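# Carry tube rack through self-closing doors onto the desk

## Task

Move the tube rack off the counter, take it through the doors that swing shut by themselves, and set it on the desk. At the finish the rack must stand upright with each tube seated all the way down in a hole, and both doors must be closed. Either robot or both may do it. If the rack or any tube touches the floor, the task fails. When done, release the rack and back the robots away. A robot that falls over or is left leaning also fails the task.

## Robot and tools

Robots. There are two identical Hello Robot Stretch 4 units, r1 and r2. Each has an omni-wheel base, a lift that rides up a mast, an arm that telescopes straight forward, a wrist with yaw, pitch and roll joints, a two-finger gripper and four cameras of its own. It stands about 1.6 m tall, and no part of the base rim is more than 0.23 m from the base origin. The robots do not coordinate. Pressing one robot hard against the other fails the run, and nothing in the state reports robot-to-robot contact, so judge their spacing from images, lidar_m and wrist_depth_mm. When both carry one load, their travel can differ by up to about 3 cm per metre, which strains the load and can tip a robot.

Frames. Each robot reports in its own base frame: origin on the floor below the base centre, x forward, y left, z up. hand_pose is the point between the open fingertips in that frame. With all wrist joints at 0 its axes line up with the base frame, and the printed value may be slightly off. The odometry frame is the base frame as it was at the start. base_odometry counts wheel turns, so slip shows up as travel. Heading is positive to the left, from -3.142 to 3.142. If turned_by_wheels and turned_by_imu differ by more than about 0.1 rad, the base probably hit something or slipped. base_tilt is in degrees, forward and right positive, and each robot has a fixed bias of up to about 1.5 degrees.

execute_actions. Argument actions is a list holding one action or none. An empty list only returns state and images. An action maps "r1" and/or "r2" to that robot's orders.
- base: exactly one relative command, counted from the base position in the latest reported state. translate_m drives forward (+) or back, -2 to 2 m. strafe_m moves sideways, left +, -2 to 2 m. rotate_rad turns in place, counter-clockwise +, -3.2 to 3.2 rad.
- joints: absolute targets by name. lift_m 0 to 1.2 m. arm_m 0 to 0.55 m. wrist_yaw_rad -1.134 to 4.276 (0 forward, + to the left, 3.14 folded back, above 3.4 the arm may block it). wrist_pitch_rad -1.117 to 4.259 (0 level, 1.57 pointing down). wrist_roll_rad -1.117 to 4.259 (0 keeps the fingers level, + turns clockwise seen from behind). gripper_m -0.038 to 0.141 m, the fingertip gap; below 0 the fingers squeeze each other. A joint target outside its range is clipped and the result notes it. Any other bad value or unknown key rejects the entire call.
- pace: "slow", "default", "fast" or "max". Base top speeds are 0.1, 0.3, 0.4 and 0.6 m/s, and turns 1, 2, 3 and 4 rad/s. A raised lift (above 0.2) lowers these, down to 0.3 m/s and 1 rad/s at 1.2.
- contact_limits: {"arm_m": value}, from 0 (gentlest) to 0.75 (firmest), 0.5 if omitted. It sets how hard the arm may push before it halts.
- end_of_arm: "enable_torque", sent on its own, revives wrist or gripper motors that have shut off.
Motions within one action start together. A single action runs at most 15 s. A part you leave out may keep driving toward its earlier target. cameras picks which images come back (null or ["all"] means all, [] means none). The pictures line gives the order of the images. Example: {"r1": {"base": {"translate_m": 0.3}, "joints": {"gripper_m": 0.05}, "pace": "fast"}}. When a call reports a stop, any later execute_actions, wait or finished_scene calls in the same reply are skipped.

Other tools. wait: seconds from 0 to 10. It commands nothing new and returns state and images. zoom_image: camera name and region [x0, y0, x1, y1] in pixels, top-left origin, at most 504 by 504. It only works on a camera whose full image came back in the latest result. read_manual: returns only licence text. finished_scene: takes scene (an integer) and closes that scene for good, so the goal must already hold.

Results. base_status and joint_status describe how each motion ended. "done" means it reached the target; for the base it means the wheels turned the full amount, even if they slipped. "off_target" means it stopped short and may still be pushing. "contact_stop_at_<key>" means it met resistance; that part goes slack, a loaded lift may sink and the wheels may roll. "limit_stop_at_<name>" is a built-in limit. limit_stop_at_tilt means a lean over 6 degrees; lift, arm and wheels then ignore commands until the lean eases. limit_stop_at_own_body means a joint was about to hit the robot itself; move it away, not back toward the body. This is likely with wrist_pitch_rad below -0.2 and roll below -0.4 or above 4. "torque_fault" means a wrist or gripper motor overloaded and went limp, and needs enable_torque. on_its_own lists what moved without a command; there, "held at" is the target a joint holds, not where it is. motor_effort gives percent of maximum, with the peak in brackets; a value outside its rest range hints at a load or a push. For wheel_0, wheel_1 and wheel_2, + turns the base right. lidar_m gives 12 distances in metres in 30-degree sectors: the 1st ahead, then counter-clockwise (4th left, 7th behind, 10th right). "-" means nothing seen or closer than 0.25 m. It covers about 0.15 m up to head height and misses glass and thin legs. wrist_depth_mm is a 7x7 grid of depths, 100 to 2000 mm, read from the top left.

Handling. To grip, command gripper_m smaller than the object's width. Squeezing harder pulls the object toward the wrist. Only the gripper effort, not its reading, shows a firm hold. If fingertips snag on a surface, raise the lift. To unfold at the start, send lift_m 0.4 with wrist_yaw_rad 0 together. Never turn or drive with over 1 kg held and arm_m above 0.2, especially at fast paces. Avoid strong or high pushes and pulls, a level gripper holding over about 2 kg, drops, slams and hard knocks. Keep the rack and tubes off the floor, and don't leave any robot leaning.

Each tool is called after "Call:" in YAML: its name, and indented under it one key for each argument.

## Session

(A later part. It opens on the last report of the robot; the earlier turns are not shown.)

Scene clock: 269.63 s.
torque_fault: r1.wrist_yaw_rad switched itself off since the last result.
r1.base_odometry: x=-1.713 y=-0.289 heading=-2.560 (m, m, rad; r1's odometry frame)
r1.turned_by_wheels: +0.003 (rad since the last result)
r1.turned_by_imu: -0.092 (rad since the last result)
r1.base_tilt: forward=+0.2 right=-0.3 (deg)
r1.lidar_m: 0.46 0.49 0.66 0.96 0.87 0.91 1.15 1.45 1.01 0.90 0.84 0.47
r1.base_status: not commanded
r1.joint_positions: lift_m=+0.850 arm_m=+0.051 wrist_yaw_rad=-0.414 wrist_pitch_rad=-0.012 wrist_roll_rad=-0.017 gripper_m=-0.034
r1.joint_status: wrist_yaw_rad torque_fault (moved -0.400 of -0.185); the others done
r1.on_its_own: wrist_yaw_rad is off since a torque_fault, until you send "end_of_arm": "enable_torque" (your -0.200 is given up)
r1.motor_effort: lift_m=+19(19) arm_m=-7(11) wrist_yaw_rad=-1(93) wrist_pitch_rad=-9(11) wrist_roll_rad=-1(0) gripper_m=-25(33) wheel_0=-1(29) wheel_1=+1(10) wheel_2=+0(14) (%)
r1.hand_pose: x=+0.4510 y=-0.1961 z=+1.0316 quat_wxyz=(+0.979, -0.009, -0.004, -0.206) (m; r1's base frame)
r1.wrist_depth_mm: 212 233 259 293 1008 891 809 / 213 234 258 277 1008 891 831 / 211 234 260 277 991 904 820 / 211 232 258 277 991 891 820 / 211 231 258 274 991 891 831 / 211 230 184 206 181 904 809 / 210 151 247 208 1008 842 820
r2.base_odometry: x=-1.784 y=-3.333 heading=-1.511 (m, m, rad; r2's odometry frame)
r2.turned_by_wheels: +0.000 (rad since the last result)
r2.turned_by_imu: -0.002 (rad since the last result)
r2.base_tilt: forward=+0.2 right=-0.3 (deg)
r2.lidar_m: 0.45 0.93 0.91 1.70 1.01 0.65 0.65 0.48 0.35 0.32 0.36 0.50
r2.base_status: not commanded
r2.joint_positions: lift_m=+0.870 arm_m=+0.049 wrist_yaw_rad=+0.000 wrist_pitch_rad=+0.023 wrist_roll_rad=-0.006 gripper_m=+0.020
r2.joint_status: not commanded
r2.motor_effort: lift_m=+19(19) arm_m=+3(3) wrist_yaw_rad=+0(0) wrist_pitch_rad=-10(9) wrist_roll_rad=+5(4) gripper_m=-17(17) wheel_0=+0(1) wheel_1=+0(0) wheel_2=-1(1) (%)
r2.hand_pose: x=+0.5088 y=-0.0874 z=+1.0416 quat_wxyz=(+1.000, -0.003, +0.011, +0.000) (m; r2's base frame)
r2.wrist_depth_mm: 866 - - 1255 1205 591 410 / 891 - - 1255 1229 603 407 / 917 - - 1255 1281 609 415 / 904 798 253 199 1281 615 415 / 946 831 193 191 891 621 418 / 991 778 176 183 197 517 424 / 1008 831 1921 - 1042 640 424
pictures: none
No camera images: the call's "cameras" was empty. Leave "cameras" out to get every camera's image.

Call:
execute_actions:
  actions:
    - {"r1":{"base":{"translate_m":-0.55},"pace":"slow"}}
  cameras: ["r1_head_left_camera","r2_head_left_camera"]

Scene clock: 277.13 s.
r1.base_odometry: x=-1.254 y=+0.013 heading=-2.561 (m, m, rad; r1's odometry frame)
r1.turned_by_wheels: +0.000 (rad since the last result)
r1.turned_by_imu: +0.000 (rad since the last result)
r1.base_tilt: forward=+0.2 right=-0.3 (deg)
r1.lidar_m: 0.49 0.74 0.92 0.62 0.55 0.58 0.72 0.95 1.07 1.02 0.96 0.56
r1.base_status: done
r1.joint_positions: lift_m=+0.850 arm_m=+0.051 wrist_yaw_rad=+0.072 wrist_pitch_rad=-0.012 wrist_roll_rad=-0.017 gripper_m=-0.034
r1.joint_status: not commanded
r1.on_its_own: wrist_yaw_rad is off since a torque_fault, until you send "end_of_arm": "enable_torque" (your -0.200 is given up)
r1.motor_effort: lift_m=+19(19) arm_m=-7(7) wrist_yaw_rad=-1(1) wrist_pitch_rad=-9(9) wrist_roll_rad=-1(1) gripper_m=-28(30) wheel_0=-3(10) wheel_1=-2(0) wheel_2=+2(6) (%)
r1.hand_pose: x=+0.5161 y=-0.0664 z=+1.0316 quat_wxyz=(+0.999, -0.008, -0.006, +0.036) (m; r1's base frame)
r1.wrist_depth_mm: 480 399 336 282 259 1336 1138 / 480 399 338 281 259 1336 1182 / 484 397 336 278 259 1366 1182 / 484 399 338 278 258 1397 1160 / 488 399 338 277 260 1397 1182 / 480 402 205 203 181 1366 1182 / 492 147 332 221 258 244 1160
r2.base_odometry: x=-1.784 y=-3.333 heading=-1.511 (m, m, rad; r2's odometry frame)
r2.turned_by_wheels: +0.000 (rad since the last result)
r2.turned_by_imu: -0.003 (rad since the last result)
r2.base_tilt: forward=+0.3 right=-0.2 (deg)
r2.lidar_m: 0.47 0.95 0.94 0.98 1.02 0.65 0.65 0.48 0.35 0.32 0.35 0.49
r2.base_status: not commanded
r2.joint_positions: lift_m=+0.870 arm_m=+0.049 wrist_yaw_rad=+0.000 wrist_pitch_rad=+0.023 wrist_roll_rad=-0.006 gripper_m=+0.020
r2.joint_status: not commanded
r2.motor_effort: lift_m=+19(19) arm_m=+3(3) wrist_yaw_rad=+1(2) wrist_pitch_rad=-10(9) wrist_roll_rad=+4(5) gripper_m=-19(18) wheel_0=+0(0) wheel_1=+0(1) wheel_2=-1(1) (%)
r2.hand_pose: x=+0.5088 y=-0.0874 z=+1.0416 quat_wxyz=(+1.000, -0.003, +0.011, +0.000) (m; r2's base frame)
r2.wrist_depth_mm: - - - 1255 1205 591 407 / - - - 1255 1229 603 410 / - - - 1255 1229 609 410 / - - 253 200 1255 615 415 / - - 194 191 891 627 418 / - - 176 183 197 512 424 / - - 1921 - 1042 640 430
pictures: r1_head_left_camera, r2_head_left_camera
Images, in order (width x height): r1_head_left_camera 420x672, r2_head_left_camera 420x672.

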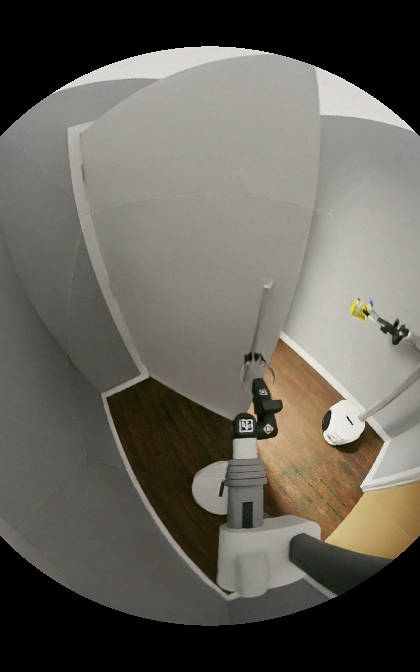

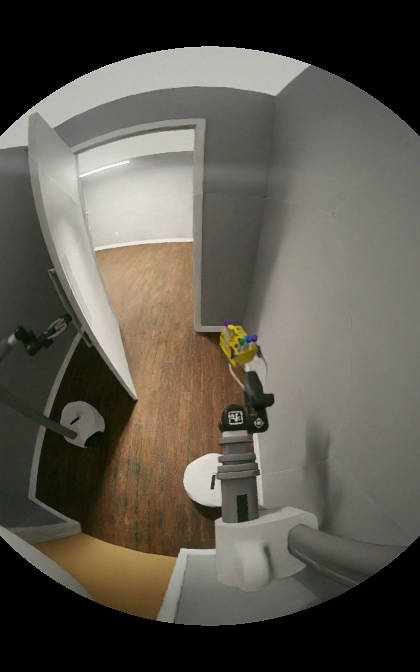

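Call:
execute_actions:
  actions:
    - {"r1":{"base":{"strafe_m":0.2},"pace":"slow"},"r2":{"base":{"strafe_m":0.5},"pace":"slow"}}
  cameras: ["r2_head_camera"]

Call:
execute_actions:
  actions:
    - {"r2":{"base":{"translate_m":1.0}}}
  cameras: ["r2_head_camera"]

Scene clock: 285.03 s.
r1.base_odometry: x=-1.144 y=-0.154 heading=-2.561 (m, m, rad; r1's odometry frame)
r1.turned_by_wheels: +0.000 (rad since the last result)
r1.turned_by_imu: -0.003 (rad since the last result)
r1.base_tilt: forward=+0.2 right=-0.3 (deg)
r1.lidar_m: 1.19 1.10 0.65 0.42 0.39 0.41 0.53 1.08 1.12 0.71 0.78 0.89
r1.base_status: done
r1.joint_positions: lift_m=+0.850 arm_m=+0.050 wrist_yaw_rad=-0.265 wrist_pitch_rad=-0.013 wrist_roll_rad=-0.017 gripper_m=-0.034
r1.joint_status: not commanded
r1.on_its_own: wrist_yaw_rad is off since a torque_fault, until you send "end_of_arm": "enable_torque" (your -0.200 is given up)
r1.motor_effort: lift_m=+19(19) arm_m=-3(7) wrist_yaw_rad=-2(1) wrist_pitch_rad=-5(9) wrist_roll_rad=-1(1) gripper_m=-21(26) wheel_0=-3(8) wheel_1=+1(1) wheel_2=-1(3) (%)
r1.hand_pose: x=+0.4768 y=-0.1600 z=+1.0320 quat_wxyz=(+0.991, -0.009, -0.005, -0.132) (m; r1's base frame)
r1.wrist_depth_mm: 866 1008 1255 1661 1537 1366 1205 / 878 1008 1255 1661 1576 1366 1205 / 854 1008 1229 1618 1618 1366 1205 / 866 1025 1229 1618 1576 1366 1229 / 854 1008 1229 1618 1576 1397 1205 / 842 1008 182 198 1499 1336 1205 / 866 530 1160 181 1576 1336 1229
r2.base_odometry: x=-1.285 y=-3.303 heading=-1.511 (m, m, rad; r2's odometry frame)
r2.turned_by_wheels: +0.000 (rad since the last result)
r2.turned_by_imu: +0.000 (rad since the last result)
r2.base_tilt: forward=+0.1 right=-0.2 (deg)
r2.lidar_m: 0.48 0.76 0.71 1.20 0.91 0.74 0.73 0.67 0.88 0.83 0.89 1.22
r2.base_status: done
r2.joint_positions: lift_m=+0.870 arm_m=+0.049 wrist_yaw_rad=+0.000 wrist_pitch_rad=+0.023 wrist_roll_rad=-0.006 gripper_m=+0.020
r2.joint_status: not commanded
r2.motor_effort: lift_m=+18(19) arm_m=+3(3) wrist_yaw_rad=+1(0) wrist_pitch_rad=-9(9) wrist_roll_rad=+5(5) gripper_m=-16(18) wheel_0=-2(3) wheel_1=+1(7) wheel_2=-1(0) (%)
r2.hand_pose: x=+0.5088 y=-0.0874 z=+1.0416 quat_wxyz=(+1.000, -0.003, +0.011, +0.000) (m; r2's base frame)
r2.wrist_depth_mm: 1281 1281 1255 1255 1255 1255 1118 / 1308 1281 1281 1255 1255 1255 1118 / 1308 1281 1281 1281 1281 1281 1118 / 1308 1281 253 200 1281 1255 1138 / 1336 1336 193 191 1281 1281 1138 / 1336 1308 176 183 197 1281 1160 / 1336 1336 1336 - 1281 1308 1160
pictures: r2_head_camera
Images, in order (width x height): r2_head_camera 420x560.

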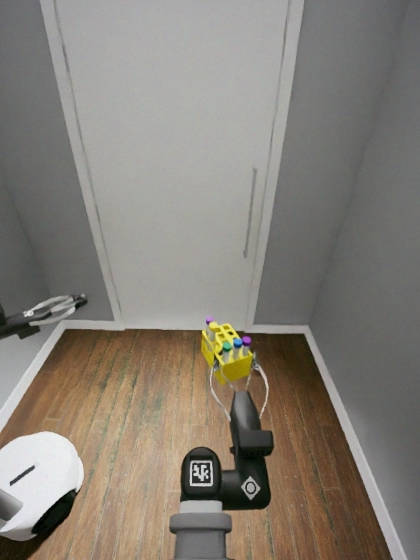

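Scene clock: 289.83 s.
r1.base_odometry: x=-1.144 y=-0.154 heading=-2.561 (m, m, rad; r1's odometry frame)
r1.turned_by_wheels: +0.000 (rad since the last result)
r1.turned_by_imu: -0.002 (rad since the last result)
r1.base_tilt: forward=+0.2 right=-0.2 (deg)
r1.lidar_m: 0.79 1.10 0.66 0.42 0.38 0.41 0.54 1.06 1.12 1.51 1.66 0.73
r1.base_status: not commanded
r1.joint_positions: lift_m=+0.850 arm_m=+0.050 wrist_yaw_rad=-0.265 wrist_pitch_rad=-0.013 wrist_roll_rad=-0.017 gripper_m=-0.034
r1.joint_status: not commanded
r1.on_its_own: wrist_yaw_rad is off since a torque_fault, until you send "end_of_arm": "enable_torque" (your -0.200 is given up)
r1.motor_effort: lift_m=+19(19) arm_m=-3(3) wrist_yaw_rad=+0(1) wrist_pitch_rad=-5(5) wrist_roll_rad=-1(1) gripper_m=-20(16) wheel_0=-3(3) wheel_1=+1(1) wheel_2=-1(1) (%)
r1.hand_pose: x=+0.4768 y=-0.1600 z=+1.0320 quat_wxyz=(+0.991, -0.009, -0.005, -0.132) (m; r1's base frame)
r1.wrist_depth_mm: 854 1008 1229 1618 1499 1366 1205 / 866 1025 1281 1661 723 1366 1205 / 854 1025 1255 1499 585 1366 1205 / 842 1008 960 1430 707 1366 1205 / 842 1008 1205 1618 1464 1397 1205 / 842 1025 182 198 707 1397 1205 / 854 535 1160 181 707 1308 1205
r2.base_odometry: x=-1.226 y=-4.301 heading=-1.511 (m, m, rad; r2's odometry frame)
r2.turned_by_wheels: +0.000 (rad since the last result)
r2.turned_by_imu: -0.004 (rad since the last result)
r2.base_tilt: forward=+0.2 right=-0.1 (deg)
r2.lidar_m: 0.45 0.57 0.82 1.19 0.45 0.90 1.64 1.20 0.88 0.84 0.79 0.55
r2.base_status: done
r2.joint_positions: lift_m=+0.870 arm_m=+0.049 wrist_yaw_rad=-0.007 wrist_pitch_rad=+0.027 wrist_roll_rad=-0.006 gripper_m=+0.020
r2.joint_status: not commanded
r2.on_its_own: wrist_yaw_rad is at rest, and its effort (+21) is outside its rest range (-13 to +13)
r2.motor_effort: lift_m=+19(19) arm_m=+6(6) wrist_yaw_rad=+21(28) wrist_pitch_rad=-21(22) wrist_roll_rad=+4(5) gripper_m=-7(17) wheel_0=+5(7) wheel_1=+6(5) wheel_2=-12(12) (%)
r2.hand_pose: x=+0.5076 y=-0.0895 z=+1.0404 quat_wxyz=(+1.000, -0.003, +0.013, -0.004) (m; r2's base frame)
r2.wrist_depth_mm: 291 290 290 289 287 286 286 / 296 294 293 291 290 290 289 / 297 297 296 294 294 293 291 / 300 301 229 178 297 296 293 / 304 303 164 174 298 298 297 / 307 304 159 167 182 301 301 / 310 309 159 - 304 304 303
pictures: r2_head_camera
Images, in order (width x height): r2_head_camera 420x560.

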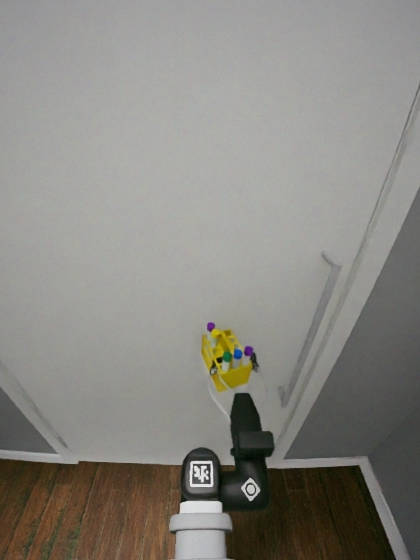

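Call:
execute_actions:
  actions:
    - {"r1":{"end_of_arm":"enable_torque"},"r2":{"base":{"translate_m":-1.0}}}
  cameras: []

Call:
execute_actions:
  actions:
    - {"r1":{"base":{"strafe_m":-0.2},"joints":{"wrist_yaw_rad":0,"gripper_m":0.13},"pace":"slow"},"r2":{"base":{"strafe_m":-0.5}}}
  cameras: []

Call:
execute_actions:
  actions:
    - {"r1":{"base":{"translate_m":0.55}}}
  cameras: ["r1_wrist_camera","r2_wrist_camera"]

Scene clock: 296.13 s.
r1.base_odometry: x=-1.144 y=-0.154 heading=-2.561 (m, m, rad; r1's odometry frame)
r1.turned_by_wheels: +0.000 (rad since the last result)
r1.turned_by_imu: -0.002 (rad since the last result)
r1.base_tilt: forward=+0.2 right=-0.3 (deg)
r1.lidar_m: 1.20 1.10 0.65 0.44 0.39 0.43 0.53 1.07 1.12 0.70 0.75 1.71
r1.base_status: not commanded
r1.joint_positions: lift_m=+0.850 arm_m=+0.050 wrist_yaw_rad=-0.265 wrist_pitch_rad=-0.013 wrist_roll_rad=-0.017 gripper_m=-0.034
r1.joint_status: not commanded
r1.end_of_arm: enable_torque: each motor that was off is on again
r1.on_its_own: wrist_yaw_rad is held at -0.265, not at your -0.200, since a torque_fault
r1.motor_effort: lift_m=+19(19) arm_m=-3(3) wrist_yaw_rad=+2(2) wrist_pitch_rad=-5(5) wrist_roll_rad=-1(1) gripper_m=-18(20) wheel_0=-3(3) wheel_1=+1(1) wheel_2=-2(1) (%)
r1.hand_pose: x=+0.4768 y=-0.1600 z=+1.0320 quat_wxyz=(+0.991, -0.009, -0.005, -0.132) (m; r1's base frame)
r1.wrist_depth_mm: 866 1025 1255 1661 1576 1397 1229 / 866 1008 1255 1618 1618 1336 1182 / 854 1008 1229 1576 1576 1366 1229 / 854 1008 1229 1661 1618 1336 1205 / 842 991 1255 1618 1618 1397 1229 / 866 1025 183 199 1499 1366 1229 / 854 539 1160 181 1618 1308 1205
r2.base_odometry: x=-1.285 y=-3.302 heading=-1.512 (m, m, rad; r2's odometry frame)
r2.turned_by_wheels: +0.000 (rad since the last result)
r2.turned_by_imu: +0.003 (rad since the last result)
r2.base_tilt: forward=+0.3 right=-0.1 (deg)
r2.lidar_m: 0.55 0.77 0.70 1.20 0.89 0.74 0.72 0.66 0.86 0.83 0.87 1.23
r2.base_status: done
r2.joint_positions: lift_m=+0.870 arm_m=+0.049 wrist_yaw_rad=+0.000 wrist_pitch_rad=+0.023 wrist_roll_rad=-0.006 gripper_m=+0.020
r2.joint_status: not commanded
r2.motor_effort: lift_m=+19(18) arm_m=+5(6) wrist_yaw_rad=+1(21) wrist_pitch_rad=-9(21) wrist_roll_rad=+3(4) gripper_m=-13(14) wheel_0=-1(7) wheel_1=+0(6) wheel_2=-2(10) (%)
r2.hand_pose: x=+0.5085 y=-0.0874 z=+1.0416 quat_wxyz=(+1.000, -0.003, +0.011, +0.000) (m; r2's base frame)
r2.wrist_depth_mm: 1281 1255 1281 1255 1255 1229 1098 / 1281 1281 1255 1255 1255 1255 1118 / 1281 1308 1281 1255 1281 1281 1118 / 1308 1308 237 188 1281 1281 1138 / 1336 1308 180 177 206 1281 1138 / 1366 1336 173 172 183 1281 1160 / 1366 1336 1336 - 1308 1336 1160
pictures: none
No camera images: the call's "cameras" was empty. Leave "cameras" out to get every camera's image.

Scene clock: 302.03 s.
r1.base_odometry: x=-1.254 y=+0.013 heading=-2.561 (m, m, rad; r1's odometry frame)
r1.turned_by_wheels: +0.000 (rad since the last result)
r1.turned_by_imu: -0.002 (rad since the last result)
r1.base_tilt: forward=+0.2 right=-0.2 (deg)
r1.lidar_m: 1.31 1.21 0.90 0.62 0.55 0.57 0.74 0.96 1.04 1.00 0.98 1.19
r1.base_status: done
r1.joint_positions: lift_m=+0.850 arm_m=+0.050 wrist_yaw_rad=+0.000 wrist_pitch_rad=-0.013 wrist_roll_rad=-0.017 gripper_m=+0.130
r1.joint_status: all done
r1.motor_effort: lift_m=+19(19) arm_m=-3(3) wrist_yaw_rad=-2(6) wrist_pitch_rad=-5(5) wrist_roll_rad=-1(1) gripper_m=+0(18) wheel_0=+2(9) wheel_1=+1(4) wheel_2=+0(1) (%)
r1.hand_pose: x=+0.5098 y=-0.0875 z=+1.0320 quat_wxyz=(+1.000, -0.008, -0.007, +0.000) (m; r1's base frame)
r1.wrist_depth_mm: 891 1025 1160 1336 1537 1308 1118 / 904 1025 1160 1336 1537 1366 1138 / 891 1008 1138 1336 1499 1336 1160 / 878 1008 1138 1366 1537 1366 1138 / 866 991 1138 1366 1576 1336 1138 / 891 208 1118 1336 214 1255 1118 / 891 976 1098 149 1537 1281 1138
r2.base_odometry: x=-1.784 y=-3.332 heading=-1.512 (m, m, rad; r2's odometry frame)
r2.turned_by_wheels: +0.000 (rad since the last result)
r2.turned_by_imu: -0.005 (rad since the last result)
r2.base_tilt: forward=+0.2 right=-0.1 (deg)
r2.lidar_m: 0.57 1.62 0.94 0.98 1.02 0.65 0.64 0.47 0.33 0.33 0.35 0.51
r2.base_status: done
r2.joint_positions: lift_m=+0.870 arm_m=+0.049 wrist_yaw_rad=+0.000 wrist_pitch_rad=+0.023 wrist_roll_rad=-0.006 gripper_m=+0.020
r2.joint_status: not commanded
r2.motor_effort: lift_m=+19(19) arm_m=+5(5) wrist_yaw_rad=+1(3) wrist_pitch_rad=-9(9) wrist_roll_rad=+4(3) gripper_m=-16(13) wheel_0=+0(4) wheel_1=+0(9) wheel_2=-1(1) (%)
r2.hand_pose: x=+0.5085 y=-0.0874 z=+1.0416 quat_wxyz=(+1.000, -0.003, +0.011, +0.000) (m; r2's base frame)
r2.wrist_depth_mm: 1255 1255 1255 1255 1205 597 407 / 1281 1281 1281 1255 1229 603 410 / 1308 1255 1281 1281 1281 609 410 / 1308 1281 237 186 1118 615 413 / 1308 1308 180 177 206 621 418 / 1336 1308 173 172 183 512 421 / 1366 1336 1308 - 1060 640 424
pictures: none
No camera images: the call's "cameras" was empty. Leave "cameras" out to get every camera's image.

Scene clock: 305.33 s.
r1.base_odometry: x=-1.713 y=-0.289 heading=-2.561 (m, m, rad; r1's odometry frame)
r1.turned_by_wheels: +0.000 (rad since the last result)
r1.turned_by_imu: -0.003 (rad since the last result)
r1.base_tilt: forward=+0.2 right=-0.3 (deg)
r1.lidar_m: 0.85 0.77 0.79 0.95 0.87 0.90 1.16 1.45 1.02 0.91 0.85 1.20
r1.base_status: done
r1.joint_positions: lift_m=+0.850 arm_m=+0.050 wrist_yaw_rad=+0.000 wrist_pitch_rad=-0.013 wrist_roll_rad=-0.017 gripper_m=+0.130
r1.joint_status: not commanded
r1.motor_effort: lift_m=+19(19) arm_m=-3(3) wrist_yaw_rad=-1(1) wrist_pitch_rad=-5(5) wrist_roll_rad=-1(1) gripper_m=-4(1) wheel_0=+1(4) wheel_1=+0(4) wheel_2=-1(8) (%)
r1.hand_pose: x=+0.5098 y=-0.0874 z=+1.0320 quat_wxyz=(+1.000, -0.008, -0.007, +0.000) (m; r1's base frame)
r1.wrist_depth_mm: 517 580 676 778 960 1008 831 / 521 580 668 759 960 1008 854 / 508 580 661 778 946 1008 854 / 512 585 676 768 931 1008 854 / 512 580 654 759 904 991 854 / 512 208 661 759 213 946 854 / 512 564 627 149 931 960 854
r2.base_odometry: x=-1.784 y=-3.332 heading=-1.512 (m, m, rad; r2's odometry frame)
r2.turned_by_wheels: +0.000 (rad since the last result)
r2.turned_by_imu: -0.001 (rad since the last result)
r2.base_tilt: forward=+0.3 right=-0.1 (deg)
r2.lidar_m: 0.55 0.92 0.91 1.70 1.01 0.65 0.65 0.49 0.35 0.33 0.36 0.51
r2.base_status: not commanded
r2.joint_positions: lift_m=+0.870 arm_m=+0.049 wrist_yaw_rad=+0.000 wrist_pitch_rad=+0.023 wrist_roll_rad=-0.006 gripper_m=+0.020
r2.joint_status: not commanded
r2.motor_effort: lift_m=+19(18) arm_m=+5(5) wrist_yaw_rad=-2(2) wrist_pitch_rad=-10(9) wrist_roll_rad=+4(3) gripper_m=-13(12) wheel_0=+0(0) wheel_1=-1(0) wheel_2=-1(1) (%)
r2.hand_pose: x=+0.5085 y=-0.0874 z=+1.0416 quat_wxyz=(+1.000, -0.003, +0.011, +0.000) (m; r2's base frame)
r2.wrist_depth_mm: 1281 1255 1255 1255 1229 597 404 / 1308 1255 1281 1255 1229 603 407 / 1281 1281 1281 1281 1255 609 413 / 1308 1308 237 186 1118 615 413 / 1308 1308 180 177 206 621 421 / 1308 1308 174 172 183 517 421 / 1336 1336 1336 - 1042 640 427
pictures: r1_wrist_camera, r2_wrist_camera
Images, in order (width x height): r1_wrist_camera 616x392, r2_wrist_camera 616x392.

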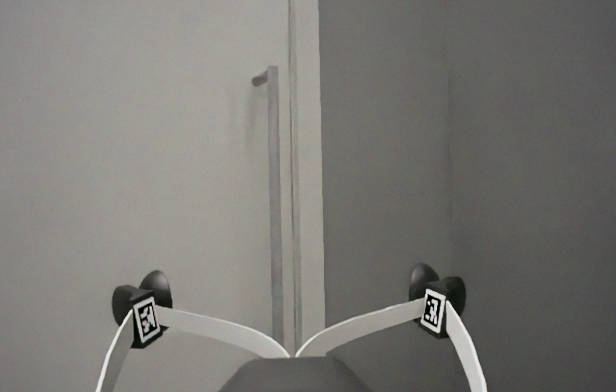

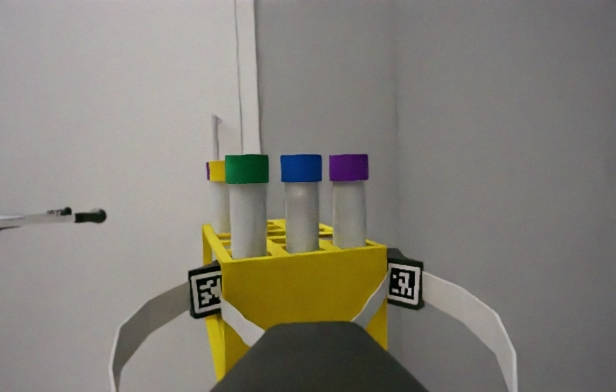

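Call:
execute_actions:
  actions:
    - {"r1":{"base":{"strafe_m":0.05},"joints":{"arm_m":0.5}}}
  cameras: []

Call:
execute_actions:
  actions:
    - {"r1":{"joints":{"gripper_m":-0.035}}}
  cameras: ["r1_wrist_camera"]

Call:
execute_actions:
  actions:
    - {"r1":{"joints":{"arm_m":0.05},"pace":"slow"}}
  cameras: []

Call:
execute_actions:
  actions:
    - {"r1":{"base":{"translate_m":-0.6},"pace":"slow"},"r2":{"base":{"strafe_m":0.4},"pace":"slow"}}
  cameras: ["r2_head_camera"]

Scene clock: 309.20 s.
r1.base_odometry: x=-1.685 y=-0.330 heading=-2.562 (m, m, rad; r1's odometry frame)
r1.turned_by_wheels: -0.001 (rad since the last result)
r1.turned_by_imu: -0.001 (rad since the last result)
r1.base_tilt: forward=-0.5 right=+0.1 (deg)
r1.lidar_m: 0.82 0.74 0.78 0.89 0.82 0.85 1.13 1.44 1.05 0.96 0.88 1.21
r1.base_status: done
r1.joint_positions: lift_m=+0.850 arm_m=+0.497 wrist_yaw_rad=-0.005 wrist_pitch_rad=-0.005 wrist_roll_rad=-0.020 gripper_m=+0.130
r1.joint_status: all done
r1.on_its_own: wrist_yaw_rad is at rest, and its effort (+15) is outside its rest range (-13 to +13); wrist_pitch_rad is at rest, and its effort (-30) is outside its rest range (-23 to +23)
r1.motor_effort: lift_m=+19(19) arm_m=+17(17) wrist_yaw_rad=+15(16) wrist_pitch_rad=-30(39) wrist_roll_rad=+7(9) gripper_m=-1(6) wheel_0=-2(9) wheel_1=+4(8) wheel_2=-20(21) (%)
r1.hand_pose: x=+0.9559 y=-0.0888 z=+1.0295 quat_wxyz=(+1.000, -0.010, -0.002, -0.002) (m; r1's base frame)
r1.wrist_depth_mm: 200 225 259 291 370 473 621 / 201 224 259 291 347 469 627 / 200 225 259 290 345 466 615 / 200 224 259 283 347 473 615 / 198 224 257 282 336 462 621 / 193 216 256 281 214 462 621 / 177 216 240 163 345 466 627
r2.base_odometry: x=-1.784 y=-3.332 heading=-1.512 (m, m, rad; r2's odometry frame)
r2.turned_by_wheels: +0.000 (rad since the last result)
r2.turned_by_imu: -0.002 (rad since the last result)
r2.base_tilt: forward=+0.1 right=-0.3 (deg)
r2.lidar_m: 0.56 0.97 0.96 1.70 1.01 0.65 0.66 0.49 0.35 0.32 0.34 0.50
r2.base_status: not commanded
r2.joint_positions: lift_m=+0.870 arm_m=+0.049 wrist_yaw_rad=+0.000 wrist_pitch_rad=+0.023 wrist_roll_rad=-0.006 gripper_m=+0.020
r2.joint_status: not commanded
r2.motor_effort: lift_m=+19(18) arm_m=+5(5) wrist_yaw_rad=+0(0) wrist_pitch_rad=-8(9) wrist_roll_rad=+4(4) gripper_m=-14(14) wheel_0=+0(0) wheel_1=+0(0) wheel_2=-1(1) (%)
r2.hand_pose: x=+0.5085 y=-0.0874 z=+1.0416 quat_wxyz=(+1.000, -0.003, +0.011, +0.000) (m; r2's base frame)
r2.wrist_depth_mm: 1255 1255 1255 1229 1205 597 407 / 1281 1281 1255 1255 1229 603 410 / 1281 1308 1281 1255 1255 609 410 / 1308 1042 237 186 1118 615 415 / 1308 1308 180 177 206 627 421 / 1336 1308 173 172 183 517 421 / 1336 1336 1308 - 1042 647 427
pictures: none
No camera images: the call's "cameras" was empty. Leave "cameras" out to get every camera's image.

Scene clock: 311.63 s.
r1.base_odometry: x=-1.686 y=-0.331 heading=-2.564 (m, m, rad; r1's odometry frame)
r1.turned_by_wheels: -0.002 (rad since the last result)
r1.turned_by_imu: -0.003 (rad since the last result)
r1.base_tilt: forward=+0.3 right=-0.2 (deg)
r1.lidar_m: 0.82 0.73 0.75 0.91 0.83 0.84 1.07 1.46 1.08 0.96 0.90 1.18
r1.base_status: not commanded
r1.joint_positions: lift_m=+0.850 arm_m=+0.500 wrist_yaw_rad=-0.012 wrist_pitch_rad=-0.014 wrist_roll_rad=-0.017 gripper_m=-0.034
r1.joint_status: all done
r1.on_its_own: wrist_yaw_rad is at rest, and its effort (+33) is outside its rest range (-13 to +13)
r1.motor_effort: lift_m=+19(19) arm_m=+0(17) wrist_yaw_rad=+33(45) wrist_pitch_rad=-3(33) wrist_roll_rad=+0(7) gripper_m=-26(28) wheel_0=-20(22) wheel_1=-10(12) wheel_2=-9(20) (%)
r1.hand_pose: x=+0.9583 y=-0.0909 z=+1.0321 quat_wxyz=(+1.000, -0.009, -0.007, -0.006) (m; r1's base frame)
r1.wrist_depth_mm: 186 209 243 266 334 466 621 / 186 209 241 264 332 455 615 / 184 208 241 265 332 455 615 / 184 209 241 263 329 449 615 / 183 207 240 262 325 449 609 / 184 206 185 200 181 452 609 / 183 170 227 200 319 153 615
r2.base_odometry: x=-1.784 y=-3.332 heading=-1.512 (m, m, rad; r2's odometry frame)
r2.turned_by_wheels: +0.000 (rad since the last result)
r2.turned_by_imu: -0.001 (rad since the last result)
r2.base_tilt: forward=+0.2 right=-0.1 (deg)
r2.lidar_m: 0.57 0.99 0.98 1.71 1.03 0.67 0.64 0.49 0.35 0.32 0.36 0.51
r2.base_status: not commanded
r2.joint_positions: lift_m=+0.870 arm_m=+0.049 wrist_yaw_rad=+0.000 wrist_pitch_rad=+0.023 wrist_roll_rad=-0.006 gripper_m=+0.020
r2.joint_status: not commanded
r2.motor_effort: lift_m=+19(18) arm_m=+5(5) wrist_yaw_rad=+1(0) wrist_pitch_rad=-9(9) wrist_roll_rad=+5(6) gripper_m=-14(13) wheel_0=+0(0) wheel_1=+0(0) wheel_2=-1(1) (%)
r2.hand_pose: x=+0.5085 y=-0.0874 z=+1.0416 quat_wxyz=(+1.000, -0.003, +0.011, +0.000) (m; r2's base frame)
r2.wrist_depth_mm: 1281 1255 1255 1255 1229 597 404 / 1281 1255 1255 1255 1229 603 410 / 1281 1281 1281 1255 1255 609 413 / 1308 1281 237 186 1138 615 415 / 1308 1308 180 177 206 627 418 / 1336 1308 173 172 183 512 424 / 1308 1336 1336 - 1060 640 427
pictures: r1_wrist_camera
Images, in order (width x height): r1_wrist_camera 616x392.

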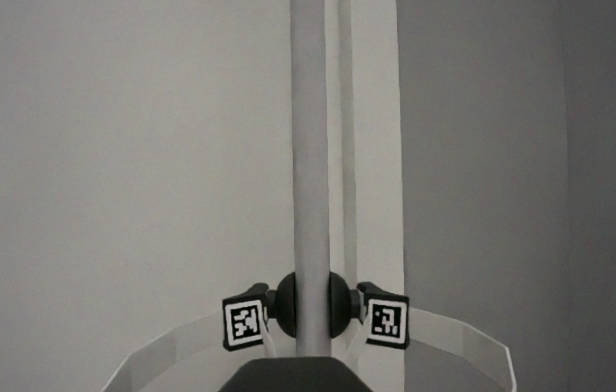

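Scene clock: 317.40 s.
r1.base_odometry: x=-1.686 y=-0.331 heading=-2.561 (m, m, rad; r1's odometry frame)
r1.turned_by_wheels: +0.003 (rad since the last result)
r1.turned_by_imu: -0.443 (rad since the last result)
r1.base_tilt: forward=+0.3 right=-0.2 (deg)
r1.lidar_m: 0.67 0.54 0.53 0.61 0.84 0.79 0.84 1.15 1.61 1.11 0.99 1.25
r1.base_status: not commanded
r1.joint_positions: lift_m=+0.850 arm_m=+0.051 wrist_yaw_rad=+0.000 wrist_pitch_rad=-0.013 wrist_roll_rad=-0.017 gripper_m=-0.034
r1.joint_status: all done
r1.motor_effort: lift_m=+19(19) arm_m=-5(19) wrist_yaw_rad=+2(58) wrist_pitch_rad=-5(9) wrist_roll_rad=+0(0) gripper_m=-18(28) wheel_0=-1(24) wheel_1=+1(13) wheel_2=-1(10) (%)
r1.hand_pose: x=+0.5103 y=-0.0875 z=+1.0320 quat_wxyz=(+1.000, -0.009, -0.007, +0.000) (m; r1's base frame)
r1.wrist_depth_mm: 382 449 549 1078 1025 904 831 / 382 445 549 1098 991 917 831 / 375 445 549 1078 991 891 831 / 377 445 544 1098 991 904 831 / 377 442 549 1098 1008 917 820 / 377 442 185 203 946 904 820 / 377 146 445 183 1008 878 809
r2.base_odometry: x=-1.784 y=-3.332 heading=-1.512 (m, m, rad; r2's odometry frame)
r2.turned_by_wheels: +0.000 (rad since the last result)
r2.turned_by_imu: -0.002 (rad since the last result)
r2.base_tilt: forward=+0.2 right=-0.1 (deg)
r2.lidar_m: 0.57 1.09 1.11 1.70 1.02 0.66 0.65 0.49 0.33 0.33 0.34 0.51
r2.base_status: not commanded
r2.joint_positions: lift_m=+0.870 arm_m=+0.049 wrist_yaw_rad=+0.000 wrist_pitch_rad=+0.023 wrist_roll_rad=-0.006 gripper_m=+0.020
r2.joint_status: not commanded
r2.motor_effort: lift_m=+18(18) arm_m=+5(5) wrist_yaw_rad=+1(1) wrist_pitch_rad=-9(9) wrist_roll_rad=+5(4) gripper_m=-13(12) wheel_0=+0(0) wheel_1=+0(0) wheel_2=-1(1) (%)
r2.hand_pose: x=+0.5085 y=-0.0874 z=+1.0416 quat_wxyz=(+1.000, -0.003, +0.011, +0.000) (m; r2's base frame)
r2.wrist_depth_mm: 1205 1138 1098 1255 1205 597 404 / 1205 1138 1098 1255 1255 603 410 / 1229 1138 1098 1281 1255 609 410 / 1205 1138 237 186 1118 615 415 / 1255 1182 180 177 206 627 421 / 1255 1182 173 172 183 517 421 / 1281 1182 1160 - 1042 647 427
pictures: none
No camera images: the call's "cameras" was empty. Leave "cameras" out to get every camera's image.

Scene clock: 324.70 s.
r1.base_odometry: x=-1.184 y=-0.002 heading=-2.561 (m, m, rad; r1's odometry frame)
r1.turned_by_wheels: +0.000 (rad since the last result)
r1.turned_by_imu: -0.001 (rad since the last result)
r1.base_tilt: forward=+0.2 right=-0.3 (deg)
r1.lidar_m: 1.31 0.93 0.89 0.42 0.29 0.27 0.29 0.41 1.13 1.45 1.00 1.01
r1.base_status: done
r1.joint_positions: lift_m=+0.850 arm_m=+0.051 wrist_yaw_rad=+0.000 wrist_pitch_rad=-0.013 wrist_roll_rad=-0.017 gripper_m=-0.034
r1.joint_status: not commanded
r1.motor_effort: lift_m=+19(19) arm_m=-5(5) wrist_yaw_rad=-1(1) wrist_pitch_rad=-5(5) wrist_roll_rad=+0(1) gripper_m=-19(18) wheel_0=-3(4) wheel_1=+0(1) wheel_2=-1(7) (%)
r1.hand_pose: x=+0.5103 y=-0.0875 z=+1.0320 quat_wxyz=(+1.000, -0.009, -0.007, +0.000) (m; r1's base frame)
r1.wrist_depth_mm: 809 976 1281 1708 1537 1366 1308 / 809 991 1281 1661 1537 1397 1281 / 788 976 1281 1661 1537 1397 1281 / 798 976 1281 1661 1537 1397 1281 / 778 976 1281 1661 1537 1397 1229 / 798 976 186 203 1499 1397 1281 / 798 146 1160 183 1576 1366 1255
r2.base_odometry: x=-1.385 y=-3.308 heading=-1.512 (m, m, rad; r2's odometry frame)
r2.turned_by_wheels: +0.000 (rad since the last result)
r2.turned_by_imu: -0.001 (rad since the last result)
r2.base_tilt: forward=+0.3 right=-0.1 (deg)
r2.lidar_m: 0.57 0.94 0.99 1.30 0.96 0.74 0.64 0.66 0.76 0.73 0.77 1.10
r2.base_status: done
r2.joint_positions: lift_m=+0.870 arm_m=+0.049 wrist_yaw_rad=+0.000 wrist_pitch_rad=+0.023 wrist_roll_rad=-0.006 gripper_m=+0.020
r2.joint_status: not commanded
r2.motor_effort: lift_m=+18(19) arm_m=+5(5) wrist_yaw_rad=-1(0) wrist_pitch_rad=-10(9) wrist_roll_rad=+5(5) gripper_m=-13(15) wheel_0=-1(8) wheel_1=+2(6) wheel_2=+0(1) (%)
r2.hand_pose: x=+0.5085 y=-0.0874 z=+1.0416 quat_wxyz=(+1.000, -0.003, +0.011, +0.000) (m; r2's base frame)
r2.wrist_depth_mm: 1281 1281 1255 1255 1255 1229 960 / 1336 1281 1281 1281 1255 1255 976 / 1308 1281 1281 1255 1255 1281 1008 / 1308 1308 237 186 1281 1281 1008 / 1336 1308 180 178 206 1255 991 / 1336 1336 173 172 183 1255 1008 / 1336 1336 1336 - 1308 1308 1025
pictures: r2_head_camera
Images, in order (width x height): r2_head_camera 420x560.

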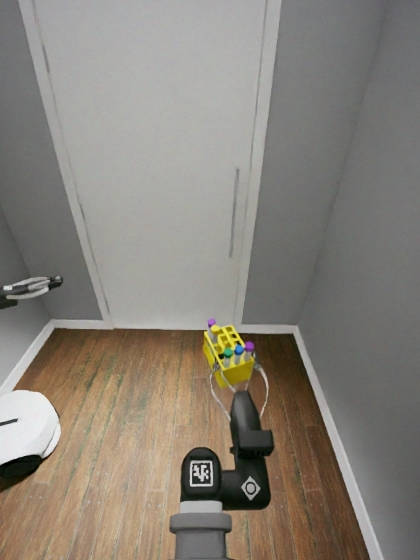

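Call:
execute_actions:
  actions:
    - {"r1":{"base":{"translate_m":0.55},"joints":{"gripper_m":0.13}},"r2":{"base":{"strafe_m":-0.4}}}
  cameras: []

Call:
execute_actions:
  actions:
    - {"r1":{"base":{"rotate_rad":0.5}}}
  cameras: ["r1_wrist_camera"]

Scene clock: 328.97 s.
r1.base_odometry: x=-1.644 y=-0.303 heading=-2.561 (m, m, rad; r1's odometry frame)
r1.turned_by_wheels: +0.000 (rad since the last result)
r1.turned_by_imu: -0.003 (rad since the last result)
r1.base_tilt: forward=+0.3 right=-0.3 (deg)
r1.lidar_m: 0.93 0.65 0.62 0.65 0.78 0.75 0.79 1.09 1.58 1.13 1.00 1.29
r1.base_status: done
r1.joint_positions: lift_m=+0.850 arm_m=+0.051 wrist_yaw_rad=+0.000 wrist_pitch_rad=-0.013 wrist_roll_rad=-0.017 gripper_m=+0.130
r1.joint_status: all done
r1.motor_effort: lift_m=+19(19) arm_m=-5(5) wrist_yaw_rad=-3(2) wrist_pitch_rad=-5(5) wrist_roll_rad=+0(0) gripper_m=+1(17) wheel_0=+0(7) wheel_1=+0(7) wheel_2=+0(7) (%)
r1.hand_pose: x=+0.5103 y=-0.0874 z=+1.0320 quat_wxyz=(+1.000, -0.009, -0.007, +0.000) (m; r1's base frame)
r1.wrist_depth_mm: 544 676 866 1118 1078 960 866 / 549 647 878 1138 1042 946 854 / 544 647 878 1118 1060 976 854 / 544 640 904 1160 1042 946 891 / 544 640 878 1138 1060 946 854 / 539 207 842 1160 213 917 866 / 539 609 798 149 1060 946 878
r2.base_odometry: x=-1.784 y=-3.332 heading=-1.512 (m, m, rad; r2's odometry frame)
r2.turned_by_wheels: +0.000 (rad since the last result)
r2.turned_by_imu: -0.004 (rad since the last result)
r2.base_tilt: forward=+0.2 right=-0.3 (deg)
r2.lidar_m: 0.50 1.08 1.10 1.71 1.03 0.66 0.65 0.48 0.34 0.32 0.36 0.51
r2.base_status: done
r2.joint_positions: lift_m=+0.870 arm_m=+0.049 wrist_yaw_rad=+0.000 wrist_pitch_rad=+0.023 wrist_roll_rad=-0.006 gripper_m=+0.020
r2.joint_status: not commanded
r2.motor_effort: lift_m=+19(18) arm_m=+5(5) wrist_yaw_rad=+0(0) wrist_pitch_rad=-9(9) wrist_roll_rad=+4(5) gripper_m=-12(14) wheel_0=+0(9) wheel_1=+0(8) wheel_2=-1(2) (%)
r2.hand_pose: x=+0.5085 y=-0.0874 z=+1.0416 quat_wxyz=(+1.000, -0.003, +0.011, +0.000) (m; r2's base frame)
r2.wrist_depth_mm: 1281 1281 1255 1255 1205 597 407 / 1281 1281 1281 1255 1255 603 410 / 1281 1281 1281 1255 1281 609 413 / 1308 1281 236 186 1118 621 415 / 1308 1308 180 177 206 627 421 / 1336 1308 174 172 183 517 424 / 1336 1336 1336 - 1060 647 427
pictures: none
No camera images: the call's "cameras" was empty. Leave "cameras" out to get every camera's image.

Scene clock: 330.23 s.
r1.base_odometry: x=-1.644 y=-0.303 heading=-2.061 (m, m, rad; r1's odometry frame)
r1.turned_by_wheels: +0.500 (rad since the last result)
r1.turned_by_imu: +0.502 (rad since the last result)
r1.base_tilt: forward=+0.2 right=-0.3 (deg)
r1.lidar_m: 0.68 0.62 0.64 0.77 0.75 0.79 1.05 1.58 1.11 1.02 1.30 0.90
r1.base_status: done
r1.joint_positions: lift_m=+0.850 arm_m=+0.051 wrist_yaw_rad=+0.000 wrist_pitch_rad=-0.013 wrist_roll_rad=-0.017 gripper_m=+0.130
r1.joint_status: not commanded
r1.motor_effort: lift_m=+19(19) arm_m=-5(5) wrist_yaw_rad=-1(2) wrist_pitch_rad=-5(5) wrist_roll_rad=+0(0) gripper_m=+1(1) wheel_0=+1(4) wheel_1=-1(9) wheel_2=+0(6) (%)
r1.hand_pose: x=+0.5103 y=-0.0874 z=+1.0320 quat_wxyz=(+1.000, -0.009, -0.007, +0.000) (m; r1's base frame)
r1.wrist_depth_mm: 375 415 477 544 647 798 960 / 375 415 473 549 621 778 931 / 370 415 469 539 627 788 946 / 373 415 469 539 627 778 931 / 373 413 469 544 621 768 946 / 373 207 459 535 214 778 946 / 373 410 452 149 621 778 946
r2.base_odometry: x=-1.784 y=-3.332 heading=-1.512 (m, m, rad; r2's odometry frame)
r2.turned_by_wheels: +0.000 (rad since the last result)
r2.turned_by_imu: -0.001 (rad since the last result)
r2.base_tilt: forward=+0.2 right=+0.0 (deg)
r2.lidar_m: 0.58 1.11 1.10 1.71 1.02 0.66 0.63 0.49 0.34 0.32 0.35 0.49
r2.base_status: not commanded
r2.joint_positions: lift_m=+0.870 arm_m=+0.049 wrist_yaw_rad=+0.000 wrist_pitch_rad=+0.023 wrist_roll_rad=-0.006 gripper_m=+0.020
r2.joint_status: not commanded
r2.motor_effort: lift_m=+19(19) arm_m=+4(5) wrist_yaw_rad=+1(0) wrist_pitch_rad=-9(10) wrist_roll_rad=+5(4) gripper_m=-12(17) wheel_0=+0(0) wheel_1=+0(0) wheel_2=-1(1) (%)
r2.hand_pose: x=+0.5085 y=-0.0874 z=+1.0416 quat_wxyz=(+1.000, -0.003, +0.011, +0.000) (m; r2's base frame)
r2.wrist_depth_mm: 1255 1255 1281 1229 1205 597 407 / 1281 1281 1255 1255 1255 603 410 / 1308 1281 1255 1281 1255 609 413 / 1308 1281 237 186 1118 621 415 / 1308 1308 180 177 206 627 421 / 1336 1308 173 172 183 517 421 / 1336 1336 1336 - 1042 640 430
pictures: r1_wrist_camera
Images, in order (width x height): r1_wrist_camera 616x392.

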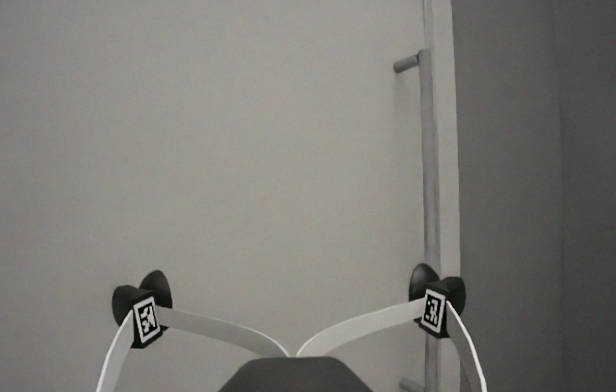

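Call:
execute_actions:
  actions:
    - {"r1":{"base":{"strafe_m":-0.18}}}
  cameras: []

Call:
execute_actions:
  actions:
    - {"r1":{"joints":{"arm_m":0.47}}}
  cameras: []

Call:
execute_actions:
  actions:
    - {"r1":{"joints":{"gripper_m":-0.035}}}
  cameras: ["r1_wrist_camera"]

Call:
execute_actions:
  actions:
    - {"r1":{"joints":{"arm_m":0.05,"wrist_yaw_rad":-0.2},"pace":"slow"}}
  cameras: ["r1_head_left_camera"]

Scene clock: 333.67 s.
r1.base_odometry: x=-1.803 y=-0.219 heading=-2.061 (m, m, rad; r1's odometry frame)
r1.turned_by_wheels: +0.000 (rad since the last result)
r1.turned_by_imu: -0.002 (rad since the last result)
r1.base_tilt: forward=+0.2 right=-0.3 (deg)
r1.lidar_m: 0.77 0.71 0.74 0.97 0.89 0.94 1.30 1.49 0.95 0.83 0.87 1.05
r1.base_status: done
r1.joint_positions: lift_m=+0.850 arm_m=+0.051 wrist_yaw_rad=+0.000 wrist_pitch_rad=-0.013 wrist_roll_rad=-0.017 gripper_m=+0.130
r1.joint_status: not commanded
r1.motor_effort: lift_m=+19(19) arm_m=-5(5) wrist_yaw_rad=-1(3) wrist_pitch_rad=-6(5) wrist_roll_rad=+0(1) gripper_m=+1(1) wheel_0=+0(6) wheel_1=+0(3) wheel_2=-2(3) (%)
r1.hand_pose: x=+0.5103 y=-0.0874 z=+1.0320 quat_wxyz=(+1.000, -0.009, -0.007, +0.000) (m; r1's base frame)
r1.wrist_depth_mm: 452 504 569 661 778 931 842 / 455 508 574 647 788 946 854 / 452 504 574 661 798 917 842 / 449 504 574 647 768 946 854 / 449 504 569 647 750 946 854 / 445 208 559 634 215 931 854 / 445 496 549 148 768 931 854
r2.base_odometry: x=-1.784 y=-3.332 heading=-1.512 (m, m, rad; r2's odometry frame)
r2.turned_by_wheels: +0.000 (rad since the last result)
r2.turned_by_imu: -0.001 (rad since the last result)
r2.base_tilt: forward=+0.2 right=-0.1 (deg)
r2.lidar_m: 0.57 0.94 0.94 1.70 1.02 0.65 0.64 0.49 0.35 0.33 0.34 0.50
r2.base_status: not commanded
r2.joint_positions: lift_m=+0.870 arm_m=+0.049 wrist_yaw_rad=+0.000 wrist_pitch_rad=+0.023 wrist_roll_rad=-0.006 gripper_m=+0.020
r2.joint_status: not commanded
r2.motor_effort: lift_m=+19(19) arm_m=+4(5) wrist_yaw_rad=+1(0) wrist_pitch_rad=-9(9) wrist_roll_rad=+4(4) gripper_m=-13(14) wheel_0=+0(0) wheel_1=+0(0) wheel_2=-1(1) (%)
r2.hand_pose: x=+0.5085 y=-0.0874 z=+1.0416 quat_wxyz=(+1.000, -0.003, +0.011, +0.000) (m; r2's base frame)
r2.wrist_depth_mm: 1281 1255 1255 1255 1205 597 407 / 1281 1281 1255 1255 1255 603 410 / 1281 1308 1281 1255 1255 615 413 / 1308 1308 237 186 1118 621 415 / 1308 1308 180 177 206 627 421 / 1336 1308 173 172 183 517 424 / 1336 1336 1336 - 1042 647 427
pictures: none
No camera images: the call's "cameras" was empty. Leave "cameras" out to get every camera's image.

Scene clock: 336.63 s.
r1.base_odometry: x=-1.803 y=-0.218 heading=-2.063 (m, m, rad; r1's odometry frame)
r1.turned_by_wheels: -0.001 (rad since the last result)
r1.turned_by_imu: +0.005 (rad since the last result)
r1.base_tilt: forward=-2.2 right=+1.0 (deg)
r1.lidar_m: 0.78 0.72 0.77 0.95 0.90 0.92 1.28 1.46 0.95 0.82 0.82 1.09
r1.base_status: not commanded
r1.joint_positions: lift_m=+0.850 arm_m=+0.467 wrist_yaw_rad=-0.005 wrist_pitch_rad=+0.008 wrist_roll_rad=-0.023 gripper_m=+0.130
r1.joint_status: all done
r1.on_its_own: wrist_yaw_rad is at rest, and its effort (+15) is outside its rest range (-13 to +13); wrist_pitch_rad is at rest, and its effort (-66) is outside its rest range (-23 to +23); wrist_roll_rad is at rest, and its effort (+18) is outside its rest range (-13 to +13)
r1.motor_effort: lift_m=+24(23) arm_m=+17(23) wrist_yaw_rad=+15(22) wrist_pitch_rad=-66(88) wrist_roll_rad=+18(24) gripper_m=-1(1) wheel_0=-1(1) wheel_1=+3(5) wheel_2=-19(22) (%)
r1.hand_pose: x=+0.9259 y=-0.0889 z=+1.0255 quat_wxyz=(+1.000, -0.012, +0.004, -0.003) (m; r1's base frame)
r1.wrist_depth_mm: 202 224 255 277 329 430 549 / 202 224 255 274 325 421 535 / 200 223 252 274 325 418 530 / 199 222 252 278 322 418 521 / 199 221 253 278 314 415 517 / 193 220 250 268 215 415 517 / 159 211 235 163 315 413 517
r2.base_odometry: x=-1.784 y=-3.332 heading=-1.512 (m, m, rad; r2's odometry frame)
r2.turned_by_wheels: +0.000 (rad since the last result)
r2.turned_by_imu: -0.001 (rad since the last result)
r2.base_tilt: forward=+0.1 right=+0.0 (deg)
r2.lidar_m: 0.57 0.93 0.92 1.71 1.02 0.66 0.65 0.48 0.34 0.33 0.33 0.50
r2.base_status: not commanded
r2.joint_positions: lift_m=+0.870 arm_m=+0.049 wrist_yaw_rad=+0.000 wrist_pitch_rad=+0.023 wrist_roll_rad=-0.006 gripper_m=+0.020
r2.joint_status: not commanded
r2.motor_effort: lift_m=+18(19) arm_m=+5(5) wrist_yaw_rad=-1(0) wrist_pitch_rad=-9(9) wrist_roll_rad=+5(5) gripper_m=-17(15) wheel_0=+0(0) wheel_1=+0(0) wheel_2=-1(1) (%)
r2.hand_pose: x=+0.5085 y=-0.0874 z=+1.0416 quat_wxyz=(+1.000, -0.003, +0.011, +0.000) (m; r2's base frame)
r2.wrist_depth_mm: 1281 1255 1255 1229 1229 603 404 / 1281 1281 1229 1255 1255 603 410 / 1308 1281 1255 1255 1281 609 413 / 1308 1281 237 186 1138 615 415 / 1308 1308 180 177 206 627 421 / 1336 1308 173 172 183 517 424 / 1336 1336 1308 - 1060 647 424
pictures: none
No camera images: the call's "cameras" was empty. Leave "cameras" out to get every camera's image.

Scene clock: 339.07 s.
r1.base_odometry: x=-1.803 y=-0.219 heading=-2.061 (m, m, rad; r1's odometry frame)
r1.turned_by_wheels: +0.001 (rad since the last result)
r1.turned_by_imu: -0.046 (rad since the last result)
r1.base_tilt: forward=+0.3 right=-0.3 (deg)
r1.lidar_m: 0.77 0.71 0.75 0.97 0.91 0.93 1.23 1.51 0.96 0.84 0.84 1.13
r1.base_status: not commanded
r1.joint_positions: lift_m=+0.850 arm_m=+0.469 wrist_yaw_rad=+0.000 wrist_pitch_rad=-0.014 wrist_roll_rad=-0.017 gripper_m=-0.034
r1.joint_status: all done
r1.motor_effort: lift_m=+19(23) arm_m=+5(17) wrist_yaw_rad=-3(59) wrist_pitch_rad=-4(64) wrist_roll_rad=+0(18) gripper_m=-18(17) wheel_0=+2(13) wheel_1=+0(9) wheel_2=+0(19) (%)
r1.hand_pose: x=+0.9285 y=-0.0873 z=+1.0322 quat_wxyz=(+1.000, -0.009, -0.007, +0.000) (m; r1's base frame)
r1.wrist_depth_mm: 170 190 214 255 283 384 508 / 170 190 213 253 285 382 500 / 168 190 213 253 283 379 496 / 168 189 212 252 282 379 488 / 168 190 216 252 278 375 488 / 169 188 184 180 271 373 488 / 167 163 206 159 264 377 484
r2.base_odometry: x=-1.784 y=-3.332 heading=-1.512 (m, m, rad; r2's odometry frame)
r2.turned_by_wheels: +0.000 (rad since the last result)
r2.turned_by_imu: -0.001 (rad since the last result)
r2.base_tilt: forward=+0.2 right=+0.0 (deg)
r2.lidar_m: 0.55 0.94 0.94 1.69 1.03 0.66 0.65 0.48 0.35 0.33 0.35 0.52
r2.base_status: not commanded
r2.joint_positions: lift_m=+0.870 arm_m=+0.049 wrist_yaw_rad=+0.000 wrist_pitch_rad=+0.023 wrist_roll_rad=-0.006 gripper_m=+0.020
r2.joint_status: not commanded
r2.motor_effort: lift_m=+19(18) arm_m=+5(5) wrist_yaw_rad=-1(1) wrist_pitch_rad=-9(9) wrist_roll_rad=+4(5) gripper_m=-13(11) wheel_0=+0(0) wheel_1=+0(0) wheel_2=-1(1) (%)
r2.hand_pose: x=+0.5085 y=-0.0874 z=+1.0416 quat_wxyz=(+1.000, -0.003, +0.011, +0.000) (m; r2's base frame)
r2.wrist_depth_mm: 1255 1281 1255 1229 1205 597 407 / 1281 1281 1281 1281 1229 603 410 / 1281 1281 1255 1255 1255 615 410 / 1308 1078 236 186 1118 615 415 / 1308 1336 180 177 206 621 421 / 1336 1308 173 172 183 517 424 / 1336 1336 1336 - 1060 647 427
pictures: r1_wrist_camera
Images, in order (width x height): r1_wrist_camera 616x392.

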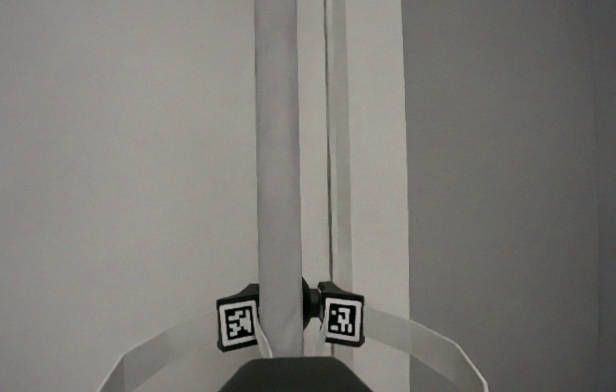

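Scene clock: 344.77 s.
r1.base_odometry: x=-1.803 y=-0.219 heading=-2.064 (m, m, rad; r1's odometry frame)
r1.turned_by_wheels: -0.003 (rad since the last result)
r1.turned_by_imu: -0.263 (rad since the last result)
r1.base_tilt: forward=+0.2 right=-0.2 (deg)
r1.lidar_m: 0.37 0.36 0.43 0.69 0.90 0.87 0.99 1.58 1.64 1.02 0.90 0.45
r1.base_status: not commanded
r1.joint_positions: lift_m=+0.850 arm_m=+0.052 wrist_yaw_rad=-0.224 wrist_pitch_rad=-0.010 wrist_roll_rad=-0.018 gripper_m=-0.034
r1.joint_status: wrist_yaw_rad off_target (ended at -0.224, target -0.200); the others done
r1.on_its_own: wrist_yaw_rad is at rest, and its effort (+65) is outside its rest range (-13 to +13)
r1.motor_effort: lift_m=+19(19) arm_m=-9(10) wrist_yaw_rad=+65(69) wrist_pitch_rad=-13(13) wrist_roll_rad=+2(2) gripper_m=-25(23) wheel_0=-24(29) wheel_1=-3(9) wheel_2=-8(14) (%)
r1.hand_pose: x=+0.4845 y=-0.1492 z=+1.0312 quat_wxyz=(+0.994, -0.009, -0.004, -0.112) (m; r1's base frame)
r1.wrist_depth_mm: 160 180 206 231 931 842 778 / 160 179 206 231 946 854 788 / 159 180 206 229 917 854 788 / 159 180 204 229 917 854 778 / 158 178 205 228 904 831 778 / 160 178 196 187 176 831 788 / 159 173 166 172 891 484 788
r2.base_odometry: x=-1.784 y=-3.332 heading=-1.512 (m, m, rad; r2's odometry frame)
r2.turned_by_wheels: +0.000 (rad since the last result)
r2.turned_by_imu: -0.002 (rad since the last result)
r2.base_tilt: forward=+0.3 right=-0.2 (deg)
r2.lidar_m: 0.57 1.02 1.04 1.70 1.03 0.66 0.64 0.48 0.35 0.32 0.36 0.52
r2.base_status: not commanded
r2.joint_positions: lift_m=+0.870 arm_m=+0.049 wrist_yaw_rad=+0.000 wrist_pitch_rad=+0.023 wrist_roll_rad=-0.006 gripper_m=+0.020
r2.joint_status: not commanded
r2.motor_effort: lift_m=+18(19) arm_m=+5(5) wrist_yaw_rad=+0(1) wrist_pitch_rad=-8(9) wrist_roll_rad=+4(4) gripper_m=-15(16) wheel_0=+0(0) wheel_1=+0(0) wheel_2=-1(1) (%)
r2.hand_pose: x=+0.5085 y=-0.0874 z=+1.0416 quat_wxyz=(+1.000, -0.003, +0.011, +0.000) (m; r2's base frame)
r2.wrist_depth_mm: 960 831 - 1229 1229 597 407 / 976 831 - 1255 1255 603 410 / 1008 831 - 1255 1255 609 413 / 991 831 237 186 1138 615 413 / 1008 842 180 177 206 621 418 / 1078 831 173 172 183 512 421 / 1098 854 1983 - 1060 647 427
pictures: r1_head_left_camera
Images, in order (width x height): r1_head_left_camera 420x672.

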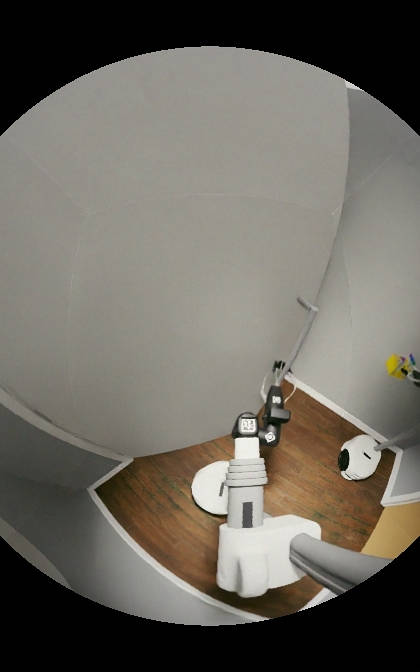

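Call:
execute_actions:
  actions:
    - {"r1":{"base":{"strafe_m":-0.2},"joints":{"wrist_yaw_rad":0.25},"pace":"slow"}}
  cameras: []

Call:
execute_actions:
  actions:
    - {"r1":{"base":{"translate_m":-0.5},"pace":"slow"}}
  cameras: ["r1_head_left_camera","r2_head_left_camera"]

Scene clock: 349.23 s.
torque_fault: r1.wrist_yaw_rad switched itself off since the last result.
r1.base_odometry: x=-1.980 y=-0.124 heading=-2.064 (m, m, rad; r1's odometry frame)
r1.turned_by_wheels: +0.000 (rad since the last result)
r1.turned_by_imu: -0.250 (rad since the last result)
r1.base_tilt: forward=+0.3 right=-0.3 (deg)
r1.lidar_m: 0.45 0.46 0.45 0.57 0.94 0.97 1.02 1.33 1.52 0.90 0.79 0.78
r1.base_status: done
r1.joint_positions: lift_m=+0.850 arm_m=+0.050 wrist_yaw_rad=+0.650 wrist_pitch_rad=-0.013 wrist_roll_rad=-0.017 gripper_m=-0.034
r1.joint_status: wrist_yaw_rad torque_fault (moved +0.874 of +0.474)
r1.on_its_own: wrist_yaw_rad is off since a torque_fault, until you send "end_of_arm": "enable_torque" (your +0.250 is given up)
r1.motor_effort: lift_m=+19(19) arm_m=-1(9) wrist_yaw_rad=-1(100) wrist_pitch_rad=-4(13) wrist_roll_rad=+0(3) gripper_m=-21(27) wheel_0=+2(31) wheel_1=-3(22) wheel_2=+0(14) (%)
r1.hand_pose: x=+0.5035 y=+0.1051 z=+1.0321 quat_wxyz=(+0.948, -0.006, -0.009, +0.319) (m; r1's base frame)
r1.wrist_depth_mm: 239 240 243 244 247 878 759 / 238 241 243 245 247 904 750 / 238 240 242 245 246 891 768 / 236 240 242 244 247 891 768 / 237 239 242 244 248 904 759 / 237 239 183 180 246 891 768 / 237 237 240 174 245 866 759
r2.base_odometry: x=-1.784 y=-3.332 heading=-1.512 (m, m, rad; r2's odometry frame)
r2.turned_by_wheels: +0.000 (rad since the last result)
r2.turned_by_imu: -0.002 (rad since the last result)
r2.base_tilt: forward=+0.2 right=-0.2 (deg)
r2.lidar_m: 0.57 0.89 0.91 1.70 1.02 0.66 0.65 0.48 0.35 0.32 0.35 0.52
r2.base_status: not commanded
r2.joint_positions: lift_m=+0.870 arm_m=+0.049 wrist_yaw_rad=+0.000 wrist_pitch_rad=+0.023 wrist_roll_rad=-0.006 gripper_m=+0.020
r2.joint_status: not commanded
r2.motor_effort: lift_m=+19(18) arm_m=+5(5) wrist_yaw_rad=+0(2) wrist_pitch_rad=-9(9) wrist_roll_rad=+3(4) gripper_m=-13(15) wheel_0=+0(0) wheel_1=+0(0) wheel_2=-1(1) (%)
r2.hand_pose: x=+0.5085 y=-0.0874 z=+1.0416 quat_wxyz=(+1.000, -0.003, +0.011, +0.000) (m; r2's base frame)
r2.wrist_depth_mm: 1025 878 - 1229 1229 597 407 / 1042 866 - 1255 1255 603 410 / 1060 878 - 1255 1255 615 413 / 1008 878 237 185 1138 621 413 / 1042 917 180 177 206 627 418 / 1138 891 174 171 183 512 424 / 1138 931 904 - 1042 647 430
pictures: none
No camera images: the call's "cameras" was empty. Leave "cameras" out to get every camera's image.

not run: a stop came earlier in this reply.


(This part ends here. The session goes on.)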